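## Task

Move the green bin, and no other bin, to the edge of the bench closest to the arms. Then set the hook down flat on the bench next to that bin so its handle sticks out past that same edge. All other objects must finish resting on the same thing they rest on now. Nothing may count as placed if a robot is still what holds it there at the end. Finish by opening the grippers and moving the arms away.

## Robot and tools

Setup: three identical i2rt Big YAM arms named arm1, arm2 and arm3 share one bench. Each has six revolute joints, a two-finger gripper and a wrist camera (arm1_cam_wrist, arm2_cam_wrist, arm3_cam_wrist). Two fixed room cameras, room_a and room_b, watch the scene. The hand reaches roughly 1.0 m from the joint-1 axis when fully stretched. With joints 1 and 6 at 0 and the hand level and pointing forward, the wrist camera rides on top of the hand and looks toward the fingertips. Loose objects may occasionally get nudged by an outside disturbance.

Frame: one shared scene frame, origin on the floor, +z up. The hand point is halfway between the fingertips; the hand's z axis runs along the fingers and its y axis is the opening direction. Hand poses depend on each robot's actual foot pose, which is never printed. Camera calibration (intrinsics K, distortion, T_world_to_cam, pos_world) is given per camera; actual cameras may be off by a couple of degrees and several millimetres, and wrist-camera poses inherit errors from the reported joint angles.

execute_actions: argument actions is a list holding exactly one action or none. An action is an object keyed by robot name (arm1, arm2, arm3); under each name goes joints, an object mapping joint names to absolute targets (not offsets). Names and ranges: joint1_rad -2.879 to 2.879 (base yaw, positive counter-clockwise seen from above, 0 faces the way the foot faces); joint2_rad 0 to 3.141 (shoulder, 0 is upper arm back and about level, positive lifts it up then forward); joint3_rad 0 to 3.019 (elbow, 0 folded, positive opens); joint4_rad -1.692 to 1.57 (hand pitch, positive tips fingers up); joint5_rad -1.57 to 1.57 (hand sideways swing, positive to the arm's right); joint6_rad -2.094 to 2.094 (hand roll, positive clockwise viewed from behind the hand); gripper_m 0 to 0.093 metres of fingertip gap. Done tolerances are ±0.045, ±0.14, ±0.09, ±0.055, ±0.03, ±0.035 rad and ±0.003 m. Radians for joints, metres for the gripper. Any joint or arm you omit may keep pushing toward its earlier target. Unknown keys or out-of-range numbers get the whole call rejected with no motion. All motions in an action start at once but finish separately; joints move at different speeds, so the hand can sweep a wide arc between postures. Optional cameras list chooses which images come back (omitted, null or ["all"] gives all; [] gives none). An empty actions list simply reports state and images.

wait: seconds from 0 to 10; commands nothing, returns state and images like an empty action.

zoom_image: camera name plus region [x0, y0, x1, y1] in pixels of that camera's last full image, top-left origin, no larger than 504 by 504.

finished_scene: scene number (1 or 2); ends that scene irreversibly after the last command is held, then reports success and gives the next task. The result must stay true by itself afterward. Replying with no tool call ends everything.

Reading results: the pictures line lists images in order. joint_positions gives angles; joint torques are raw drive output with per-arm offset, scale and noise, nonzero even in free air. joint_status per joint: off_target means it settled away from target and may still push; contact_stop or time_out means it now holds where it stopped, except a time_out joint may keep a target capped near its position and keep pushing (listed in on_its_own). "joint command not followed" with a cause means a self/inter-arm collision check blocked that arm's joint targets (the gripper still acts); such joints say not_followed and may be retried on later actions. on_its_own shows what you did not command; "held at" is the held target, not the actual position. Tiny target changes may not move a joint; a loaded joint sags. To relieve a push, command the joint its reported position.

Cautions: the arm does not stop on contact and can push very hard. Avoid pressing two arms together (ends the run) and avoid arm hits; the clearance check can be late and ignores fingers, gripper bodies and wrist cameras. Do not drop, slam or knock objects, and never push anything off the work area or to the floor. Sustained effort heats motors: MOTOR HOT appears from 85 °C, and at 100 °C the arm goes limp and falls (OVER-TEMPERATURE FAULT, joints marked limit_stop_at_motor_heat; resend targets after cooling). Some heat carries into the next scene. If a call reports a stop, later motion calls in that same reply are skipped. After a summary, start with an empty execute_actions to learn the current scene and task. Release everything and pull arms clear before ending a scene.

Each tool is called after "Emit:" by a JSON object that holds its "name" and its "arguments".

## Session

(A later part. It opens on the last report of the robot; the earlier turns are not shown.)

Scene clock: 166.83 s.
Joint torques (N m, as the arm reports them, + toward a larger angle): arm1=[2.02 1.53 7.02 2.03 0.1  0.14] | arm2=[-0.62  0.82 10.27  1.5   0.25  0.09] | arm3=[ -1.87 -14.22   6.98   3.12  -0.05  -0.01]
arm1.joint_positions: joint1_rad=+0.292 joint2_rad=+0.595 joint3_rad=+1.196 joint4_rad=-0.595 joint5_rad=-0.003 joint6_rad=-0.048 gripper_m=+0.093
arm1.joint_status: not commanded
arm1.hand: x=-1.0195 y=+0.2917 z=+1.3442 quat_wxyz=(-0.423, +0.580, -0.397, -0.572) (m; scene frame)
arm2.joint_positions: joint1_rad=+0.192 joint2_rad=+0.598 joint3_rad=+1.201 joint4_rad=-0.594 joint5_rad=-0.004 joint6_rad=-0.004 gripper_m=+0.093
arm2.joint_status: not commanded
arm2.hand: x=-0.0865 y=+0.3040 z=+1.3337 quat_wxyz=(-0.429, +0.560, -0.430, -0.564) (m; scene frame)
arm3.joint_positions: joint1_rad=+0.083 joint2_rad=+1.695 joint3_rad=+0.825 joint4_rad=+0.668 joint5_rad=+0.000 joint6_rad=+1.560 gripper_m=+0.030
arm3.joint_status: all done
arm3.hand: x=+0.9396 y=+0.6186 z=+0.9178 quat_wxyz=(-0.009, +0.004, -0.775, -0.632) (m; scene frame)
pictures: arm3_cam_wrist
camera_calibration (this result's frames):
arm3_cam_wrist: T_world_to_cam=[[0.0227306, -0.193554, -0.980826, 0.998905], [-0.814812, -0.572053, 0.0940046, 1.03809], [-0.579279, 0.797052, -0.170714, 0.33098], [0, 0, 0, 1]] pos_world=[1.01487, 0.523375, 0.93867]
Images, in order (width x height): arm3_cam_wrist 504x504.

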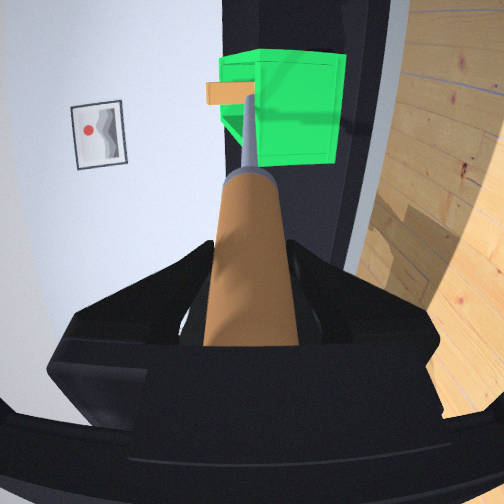

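Emit:
{"name": "execute_actions", "arguments": {"actions": [{"arm3":{"joints":{"joint2_rad":1.595,"joint3_rad":0.705,"joint4_rad":0.72}}}], "cameras": ["arm3_cam_wrist"]}}

Emit:
{"name": "execute_actions", "arguments": {"actions": [{"arm3":{"joints":{"joint3_rad":0.83}}}], "cameras": []}}

Emit:
{"name": "execute_actions", "arguments": {"actions": [{"arm3":{"joints":{"joint3_rad":1.1,"joint4_rad":0.9}}}], "cameras": ["arm3_cam_wrist"]}}

Scene clock: 173.23 s.
Joint torques (N m, as the arm reports them, + toward a larger angle): arm1=[2.01 1.53 7.   2.03 0.1  0.14] | arm2=[-0.24  0.44 10.3   1.51  0.23  0.13] | arm3=[ -2.15 -12.48   6.69   3.02  -0.03  -0.03]
arm1.joint_positions: joint1_rad=+0.292 joint2_rad=+0.595 joint3_rad=+1.196 joint4_rad=-0.595 joint5_rad=-0.003 joint6_rad=-0.048 gripper_m=+0.093
arm1.joint_status: not commanded
arm1.hand: x=-1.0195 y=+0.2917 z=+1.3442 quat_wxyz=(-0.423, +0.580, -0.397, -0.572) (m; scene frame)
arm2.joint_positions: joint1_rad=+0.192 joint2_rad=+0.598 joint3_rad=+1.201 joint4_rad=-0.594 joint5_rad=-0.004 joint6_rad=-0.004 gripper_m=+0.093
arm2.joint_status: not commanded
arm2.hand: x=-0.0865 y=+0.3040 z=+1.3337 quat_wxyz=(-0.429, +0.560, -0.430, -0.564) (m; scene frame)
arm3.joint_positions: joint1_rad=+0.083 joint2_rad=+1.614 joint3_rad=+0.704 joint4_rad=+0.708 joint5_rad=+0.000 joint6_rad=+1.560 gripper_m=+0.030
arm3.joint_status: all done
arm3.hand: x=+0.9393 y=+0.5765 z=+0.9162 quat_wxyz=(-0.009, +0.004, -0.775, -0.632) (m; scene frame)
pictures: arm3_cam_wrist
camera_calibration (this result's frames):
arm3_cam_wrist: T_world_to_cam=[[0.0227306, -0.193554, -0.980826, 0.989147], [-0.814812, -0.572053, 0.0940046, 1.01395], [-0.579279, 0.797052, -0.170714, 0.364049], [0, 0, 0, 1]] pos_world=[1.01458, 0.481321, 0.937014]
Images, in order (width x height): arm3_cam_wrist 504x504.

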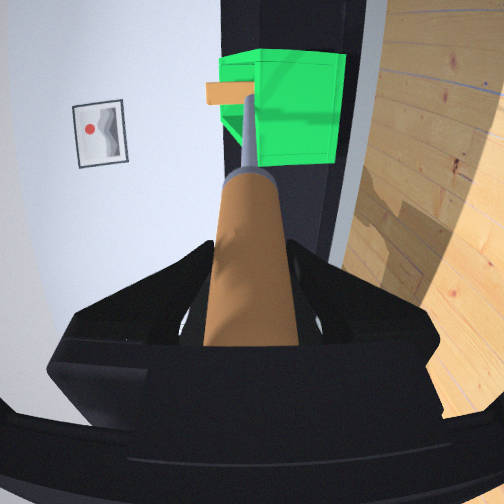

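Scene clock: 174.10 s.
Joint torques (N m, as the arm reports them, + toward a larger angle): arm1=[1.95 1.48 7.01 2.03 0.09 0.14] | arm2=[-0.48  0.59 10.41  1.48  0.24  0.09] | arm3=[ -1.91 -12.9   12.45   4.02  -0.04  -0.03]
arm1.joint_positions: joint1_rad=+0.292 joint2_rad=+0.595 joint3_rad=+1.196 joint4_rad=-0.595 joint5_rad=-0.003 joint6_rad=-0.048 gripper_m=+0.093
arm1.joint_status: not commanded
arm1.hand: x=-1.0195 y=+0.2917 z=+1.3442 quat_wxyz=(-0.423, +0.580, -0.397, -0.572) (m; scene frame)
arm2.joint_positions: joint1_rad=+0.192 joint2_rad=+0.598 joint3_rad=+1.201 joint4_rad=-0.594 joint5_rad=-0.004 joint6_rad=-0.004 gripper_m=+0.093
arm2.joint_status: not commanded
arm2.hand: x=-0.0865 y=+0.3040 z=+1.3337 quat_wxyz=(-0.429, +0.560, -0.430, -0.564) (m; scene frame)
arm3.joint_positions: joint1_rad=+0.083 joint2_rad=+1.614 joint3_rad=+0.754 joint4_rad=+0.689 joint5_rad=+0.000 joint6_rad=+1.560 gripper_m=+0.030
arm3.joint_status: all done
arm3.hand: x=+0.9392 y=+0.5930 z=+0.9359 quat_wxyz=(-0.009, +0.004, -0.765, -0.644) (m; scene frame)
pictures: none
No camera images: the call's "cameras" was empty. Leave "cameras" out to get every camera's image.

Scene clock: 175.23 s.
Joint torques (N m, as the arm reports them, + toward a larger angle): arm1=[1.97 1.65 7.01 2.04 0.1  0.13] | arm2=[-0.41  0.71 10.26  1.46  0.22  0.09] | arm3=[ -1.69 -16.18  12.08   3.85  -0.06  -0.05]
arm1.joint_positions: joint1_rad=+0.292 joint2_rad=+0.595 joint3_rad=+1.196 joint4_rad=-0.595 joint5_rad=-0.003 joint6_rad=-0.048 gripper_m=+0.093
arm1.joint_status: not commanded
arm1.hand: x=-1.0195 y=+0.2917 z=+1.3442 quat_wxyz=(-0.423, +0.580, -0.397, -0.572) (m; scene frame)
arm2.joint_positions: joint1_rad=+0.192 joint2_rad=+0.598 joint3_rad=+1.201 joint4_rad=-0.594 joint5_rad=-0.004 joint6_rad=-0.004 gripper_m=+0.093
arm2.joint_status: not commanded
arm2.hand: x=-0.0865 y=+0.3040 z=+1.3337 quat_wxyz=(-0.429, +0.560, -0.430, -0.564) (m; scene frame)
arm3.joint_positions: joint1_rad=+0.083 joint2_rad=+1.631 joint3_rad=+1.050 joint4_rad=+0.864 joint5_rad=+0.000 joint6_rad=+1.562 gripper_m=+0.030
arm3.joint_status: all done
arm3.hand: x=+0.9381 y=+0.6632 z=+1.1247 quat_wxyz=(-0.009, +0.004, -0.600, -0.800) (m; scene frame)
pictures: arm3_cam_wrist
camera_calibration (this result's frames):
arm3_cam_wrist: T_world_to_cam=[[0.0244719, 0.286695, -0.957709, 0.864403], [-0.81229, -0.552728, -0.186218, 1.34297], [-0.58274, 0.782495, 0.219353, -0.0959264], [0, 0, 0, 1]] pos_world=[1.01383, 0.569538, 1.09897]
Images, in order (width x height): arm3_cam_wrist 504x504.

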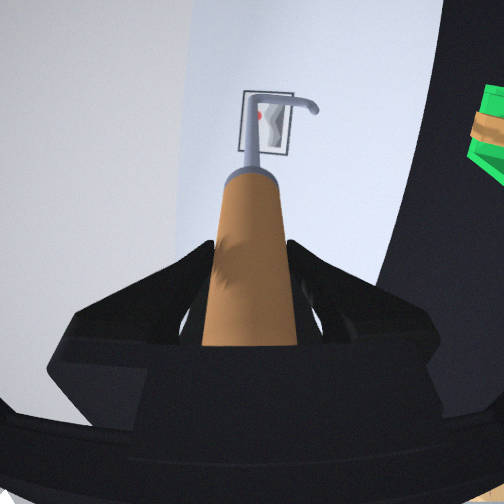

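Emit:
{"name": "execute_actions", "arguments": {"actions": [{"arm3":{"joints":{"joint1_rad":0.4,"joint5_rad":0.32,"joint3_rad":1.47,"joint2_rad":1.85}}}], "cameras": []}}

Emit:
{"name": "execute_actions", "arguments": {"actions": [{"arm3":{"joints":{"joint2_rad":2.18,"joint3_rad":1.43}}}], "cameras": ["arm3_cam_wrist"]}}

Scene clock: 179.33 s.
Joint torques (N m, as the arm reports them, + toward a larger angle): arm1=[2.   1.51 7.05 2.03 0.09 0.14] | arm2=[-0.45  1.06 10.37  1.59  0.23  0.1 ] | arm3=[ -1.22 -21.79  15.04   3.9   -0.35  -0.06]
arm1.joint_positions: joint1_rad=+0.292 joint2_rad=+0.595 joint3_rad=+1.196 joint4_rad=-0.595 joint5_rad=-0.003 joint6_rad=-0.048 gripper_m=+0.093
arm1.joint_status: not commanded
arm1.hand: x=-1.0195 y=+0.2917 z=+1.3442 quat_wxyz=(-0.423, +0.580, -0.397, -0.572) (m; scene frame)
arm2.joint_positions: joint1_rad=+0.192 joint2_rad=+0.598 joint3_rad=+1.201 joint4_rad=-0.594 joint5_rad=-0.004 joint6_rad=-0.004 gripper_m=+0.093
arm2.joint_status: not commanded
arm2.hand: x=-0.0865 y=+0.3040 z=+1.3337 quat_wxyz=(-0.429, +0.560, -0.430, -0.564) (m; scene frame)
arm3.joint_positions: joint1_rad=+0.397 joint2_rad=+1.909 joint3_rad=+1.382 joint4_rad=+0.861 joint5_rad=+0.324 joint6_rad=+1.562 gripper_m=+0.030
arm3.joint_status: all done
arm3.hand: x=+0.7547 y=+0.7419 z=+1.1103 quat_wxyz=(+0.024, -0.036, -0.586, -0.809) (m; scene frame)
pictures: none
No camera images: the call's "cameras" was empty. Leave "cameras" out to get every camera's image.

Scene clock: 180.63 s.
Joint torques (N m, as the arm reports them, + toward a larger angle): arm1=[2.1  1.5  7.02 2.05 0.1  0.13] | arm2=[-0.45  0.79 10.35  1.44  0.24  0.11] | arm3=[ -1.46 -24.28  10.33   3.55  -0.14  -0.04]
arm1.joint_positions: joint1_rad=+0.292 joint2_rad=+0.595 joint3_rad=+1.196 joint4_rad=-0.595 joint5_rad=-0.003 joint6_rad=-0.048 gripper_m=+0.093
arm1.joint_status: not commanded
arm1.hand: x=-1.0195 y=+0.2917 z=+1.3442 quat_wxyz=(-0.423, +0.580, -0.397, -0.572) (m; scene frame)
arm2.joint_positions: joint1_rad=+0.192 joint2_rad=+0.598 joint3_rad=+1.201 joint4_rad=-0.594 joint5_rad=-0.004 joint6_rad=-0.004 gripper_m=+0.093
arm2.joint_status: not commanded
arm2.hand: x=-0.0865 y=+0.3040 z=+1.3337 quat_wxyz=(-0.429, +0.560, -0.430, -0.564) (m; scene frame)
arm3.joint_positions: joint1_rad=+0.397 joint2_rad=+2.248 joint3_rad=+1.383 joint4_rad=+0.876 joint5_rad=+0.322 joint6_rad=+1.562 gripper_m=+0.030
arm3.joint_status: all done
arm3.hand: x=+0.7470 y=+0.7716 z=+0.8544 quat_wxyz=(-0.010, +0.000, -0.704, -0.710) (m; scene frame)
pictures: arm3_cam_wrist
camera_calibration (this result's frames):
arm3_cam_wrist: T_world_to_cam=[[0.0191586, 0.017811, -0.999658, 0.826389], [-0.818778, -0.573526, -0.0259105, 1.08128], [-0.573791, 0.818994, 0.00359529, -0.0832754], [0, 0, 0, 1]] pos_world=[0.821709, 0.673622, 0.854422]
Images, in order (width x height): arm3_cam_wrist 504x504.

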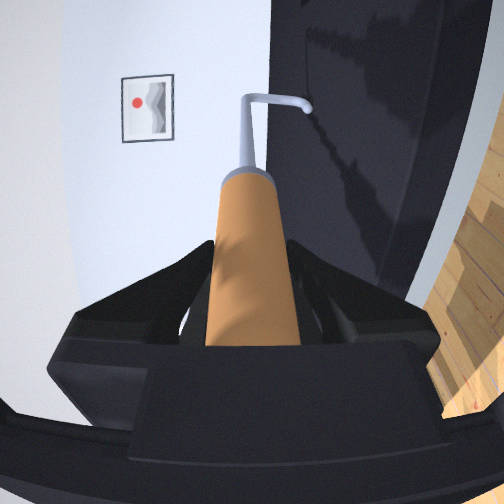

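Emit:
{"name": "execute_actions", "arguments": {"actions": [{"arm3":{"joints":{"joint6_rad":0}}}], "cameras": []}}

Emit:
{"name": "execute_actions", "arguments": {"actions": [{"arm3":{"joints":{"joint2_rad":2.31}}}], "cameras": []}}

Emit:
{"name": "execute_actions", "arguments": {"actions": [{"arm3":{"joints":{"gripper_m":0.093}}}], "cameras": ["arm3_cam_wrist"]}}

Emit:
{"name": "execute_actions", "arguments": {"actions": [{"arm3":{"joints":{"joint2_rad":1.2}}}], "cameras": ["room_a"]}}

Emit:
{"name": "zoom_image", "arguments": {"camera": "room_a", "region": [400, 250, 560, 370]}}

Scene clock: 189.03 s.
Joint torques (N m, as the arm reports them, + toward a larger angle): arm1=[1.99 1.46 7.03 2.05 0.09 0.14] | arm2=[-0.15  0.59 10.36  1.53  0.22  0.1 ] | arm3=[ -1.28 -24.67  10.4    3.68   0.01  -0.26]
arm1.joint_positions: joint1_rad=+0.292 joint2_rad=+0.595 joint3_rad=+1.196 joint4_rad=-0.595 joint5_rad=-0.003 joint6_rad=-0.048 gripper_m=+0.093
arm1.joint_status: not commanded
arm1.hand: x=-1.0195 y=+0.2917 z=+1.3442 quat_wxyz=(-0.423, +0.580, -0.397, -0.572) (m; scene frame)
arm2.joint_positions: joint1_rad=+0.192 joint2_rad=+0.598 joint3_rad=+1.201 joint4_rad=-0.594 joint5_rad=-0.004 joint6_rad=-0.004 gripper_m=+0.093
arm2.joint_status: not commanded
arm2.hand: x=-0.0865 y=+0.3040 z=+1.3337 quat_wxyz=(-0.429, +0.560, -0.430, -0.564) (m; scene frame)
arm3.joint_positions: joint1_rad=+0.397 joint2_rad=+2.248 joint3_rad=+1.383 joint4_rad=+0.872 joint5_rad=+0.318 joint6_rad=+0.017 gripper_m=+0.030
arm3.joint_status: all done
arm3.hand: x=+0.7462 y=+0.7715 z=+0.8534 quat_wxyz=(-0.502, +0.493, -0.504, -0.501) (m; scene frame)
pictures: none
No camera images: the call's "cameras" was empty. Leave "cameras" out to get every camera's image.

Scene clock: 190.03 s.
Joint torques (N m, as the arm reports them, + toward a larger angle): arm1=[2.05 1.53 7.01 2.02 0.09 0.14] | arm2=[-0.3   0.73 10.35  1.49  0.23  0.1 ] | arm3=[ -1.44 -19.8   10.     3.32   0.03  -0.09]
arm1.joint_positions: joint1_rad=+0.292 joint2_rad=+0.595 joint3_rad=+1.196 joint4_rad=-0.595 joint5_rad=-0.003 joint6_rad=-0.048 gripper_m=+0.093
arm1.joint_status: not commanded
arm1.hand: x=-1.0195 y=+0.2917 z=+1.3442 quat_wxyz=(-0.423, +0.580, -0.397, -0.572) (m; scene frame)
arm2.joint_positions: joint1_rad=+0.192 joint2_rad=+0.598 joint3_rad=+1.201 joint4_rad=-0.594 joint5_rad=-0.004 joint6_rad=-0.004 gripper_m=+0.093
arm2.joint_status: not commanded
arm2.hand: x=-0.0865 y=+0.3040 z=+1.3337 quat_wxyz=(-0.429, +0.560, -0.430, -0.564) (m; scene frame)
arm3.joint_positions: joint1_rad=+0.397 joint2_rad=+2.313 joint3_rad=+1.383 joint4_rad=+0.881 joint5_rad=+0.318 joint6_rad=+0.003 gripper_m=+0.030
arm3.joint_status: all done
arm3.hand: x=+0.7478 y=+0.7677 z=+0.8051 quat_wxyz=(-0.496, +0.514, -0.509, -0.480) (m; scene frame)
pictures: none
No camera images: the call's "cameras" was empty. Leave "cameras" out to get every camera's image.

Scene clock: 190.73 s.
Joint torques (N m, as the arm reports them, + toward a larger angle): arm1=[2.08 1.63 7.03 2.03 0.1  0.13] | arm2=[-0.64  0.95 10.38  1.5   0.24  0.09] | arm3=[ -1.42 -20.12   9.91   3.31   0.02  -0.09]
arm1.joint_positions: joint1_rad=+0.292 joint2_rad=+0.595 joint3_rad=+1.196 joint4_rad=-0.595 joint5_rad=-0.003 joint6_rad=-0.048 gripper_m=+0.093
arm1.joint_status: not commanded
arm1.hand: x=-1.0195 y=+0.2917 z=+1.3442 quat_wxyz=(-0.423, +0.580, -0.397, -0.572) (m; scene frame)
arm2.joint_positions: joint1_rad=+0.192 joint2_rad=+0.598 joint3_rad=+1.201 joint4_rad=-0.594 joint5_rad=-0.004 joint6_rad=-0.004 gripper_m=+0.093
arm2.joint_status: not commanded
arm2.hand: x=-0.0865 y=+0.3040 z=+1.3337 quat_wxyz=(-0.429, +0.560, -0.430, -0.564) (m; scene frame)
arm3.joint_positions: joint1_rad=+0.397 joint2_rad=+2.313 joint3_rad=+1.384 joint4_rad=+0.881 joint5_rad=+0.318 joint6_rad=+0.003 gripper_m=+0.093
arm3.joint_status: all done
arm3.hand: x=+0.7477 y=+0.7680 z=+0.8056 quat_wxyz=(-0.496, +0.514, -0.509, -0.480) (m; scene frame)
pictures: arm3_cam_wrist
camera_calibration (this result's frames):
arm3_cam_wrist: T_world_to_cam=[[0.999676, -0.00270249, 0.0253169, -0.765444], [0.0181139, -0.623282, -0.781788, 1.09986], [0.0178923, 0.781993, -0.623031, 0.0110328], [0, 0, 0, 1]] pos_world=[0.745075, 0.674828, 0.886112]
Images, in order (width x height): arm3_cam_wrist 504x504.

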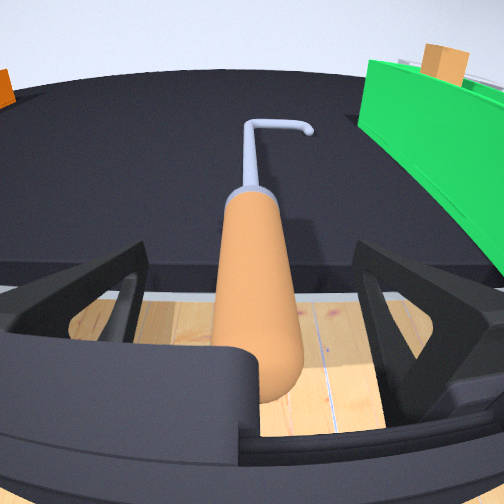

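Scene clock: 192.67 s.
Joint torques (N m, as the arm reports them, + toward a larger angle): arm1=[1.98 1.53 7.   2.01 0.1  0.14] | arm2=[-0.19  0.78 10.31  1.6   0.23  0.1 ] | arm3=[-1.57 -7.49  9.18  0.94 -0.23 -0.13]
arm1.joint_positions: joint1_rad=+0.292 joint2_rad=+0.595 joint3_rad=+1.196 joint4_rad=-0.595 joint5_rad=-0.003 joint6_rad=-0.048 gripper_m=+0.093
arm1.joint_status: not commanded
arm1.hand: x=-1.0195 y=+0.2917 z=+1.3442 quat_wxyz=(-0.423, +0.580, -0.397, -0.572) (m; scene frame)
arm2.joint_positions: joint1_rad=+0.192 joint2_rad=+0.598 joint3_rad=+1.201 joint4_rad=-0.594 joint5_rad=-0.004 joint6_rad=-0.004 gripper_m=+0.093
arm2.joint_status: not commanded
arm2.hand: x=-0.0865 y=+0.3040 z=+1.3337 quat_wxyz=(-0.429, +0.560, -0.430, -0.564) (m; scene frame)
arm3.joint_positions: joint1_rad=+0.397 joint2_rad=+1.202 joint3_rad=+1.422 joint4_rad=+0.903 joint5_rad=+0.318 joint6_rad=+0.003 gripper_m=+0.093
arm3.joint_status: all done
arm3.hand: x=+0.8527 y=+0.4165 z=+1.5663 quat_wxyz=(-0.597, +0.089, -0.252, -0.756) (m; scene frame)
pictures: room_a
Images, in order (width x height): room_a 896x504.

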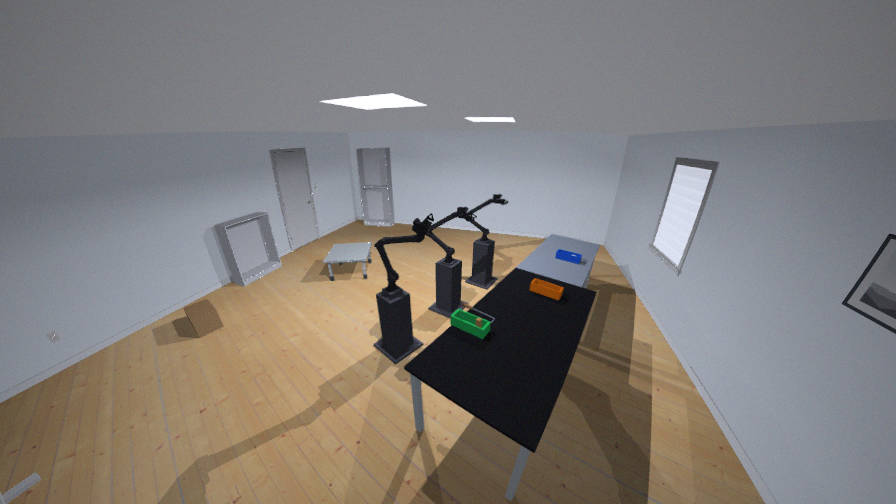

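Region (400, 250, 560, 370) of room_a's 896x504 image, scaled by 3.150, with more detail than that image has; it fills the top 378 rows of this view, and the rest is white.

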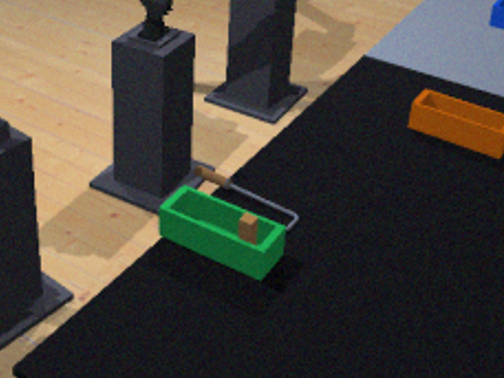

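Emit:
{"name": "finished_scene", "arguments": {"scene": 2}}

The scene is finished: the task was done.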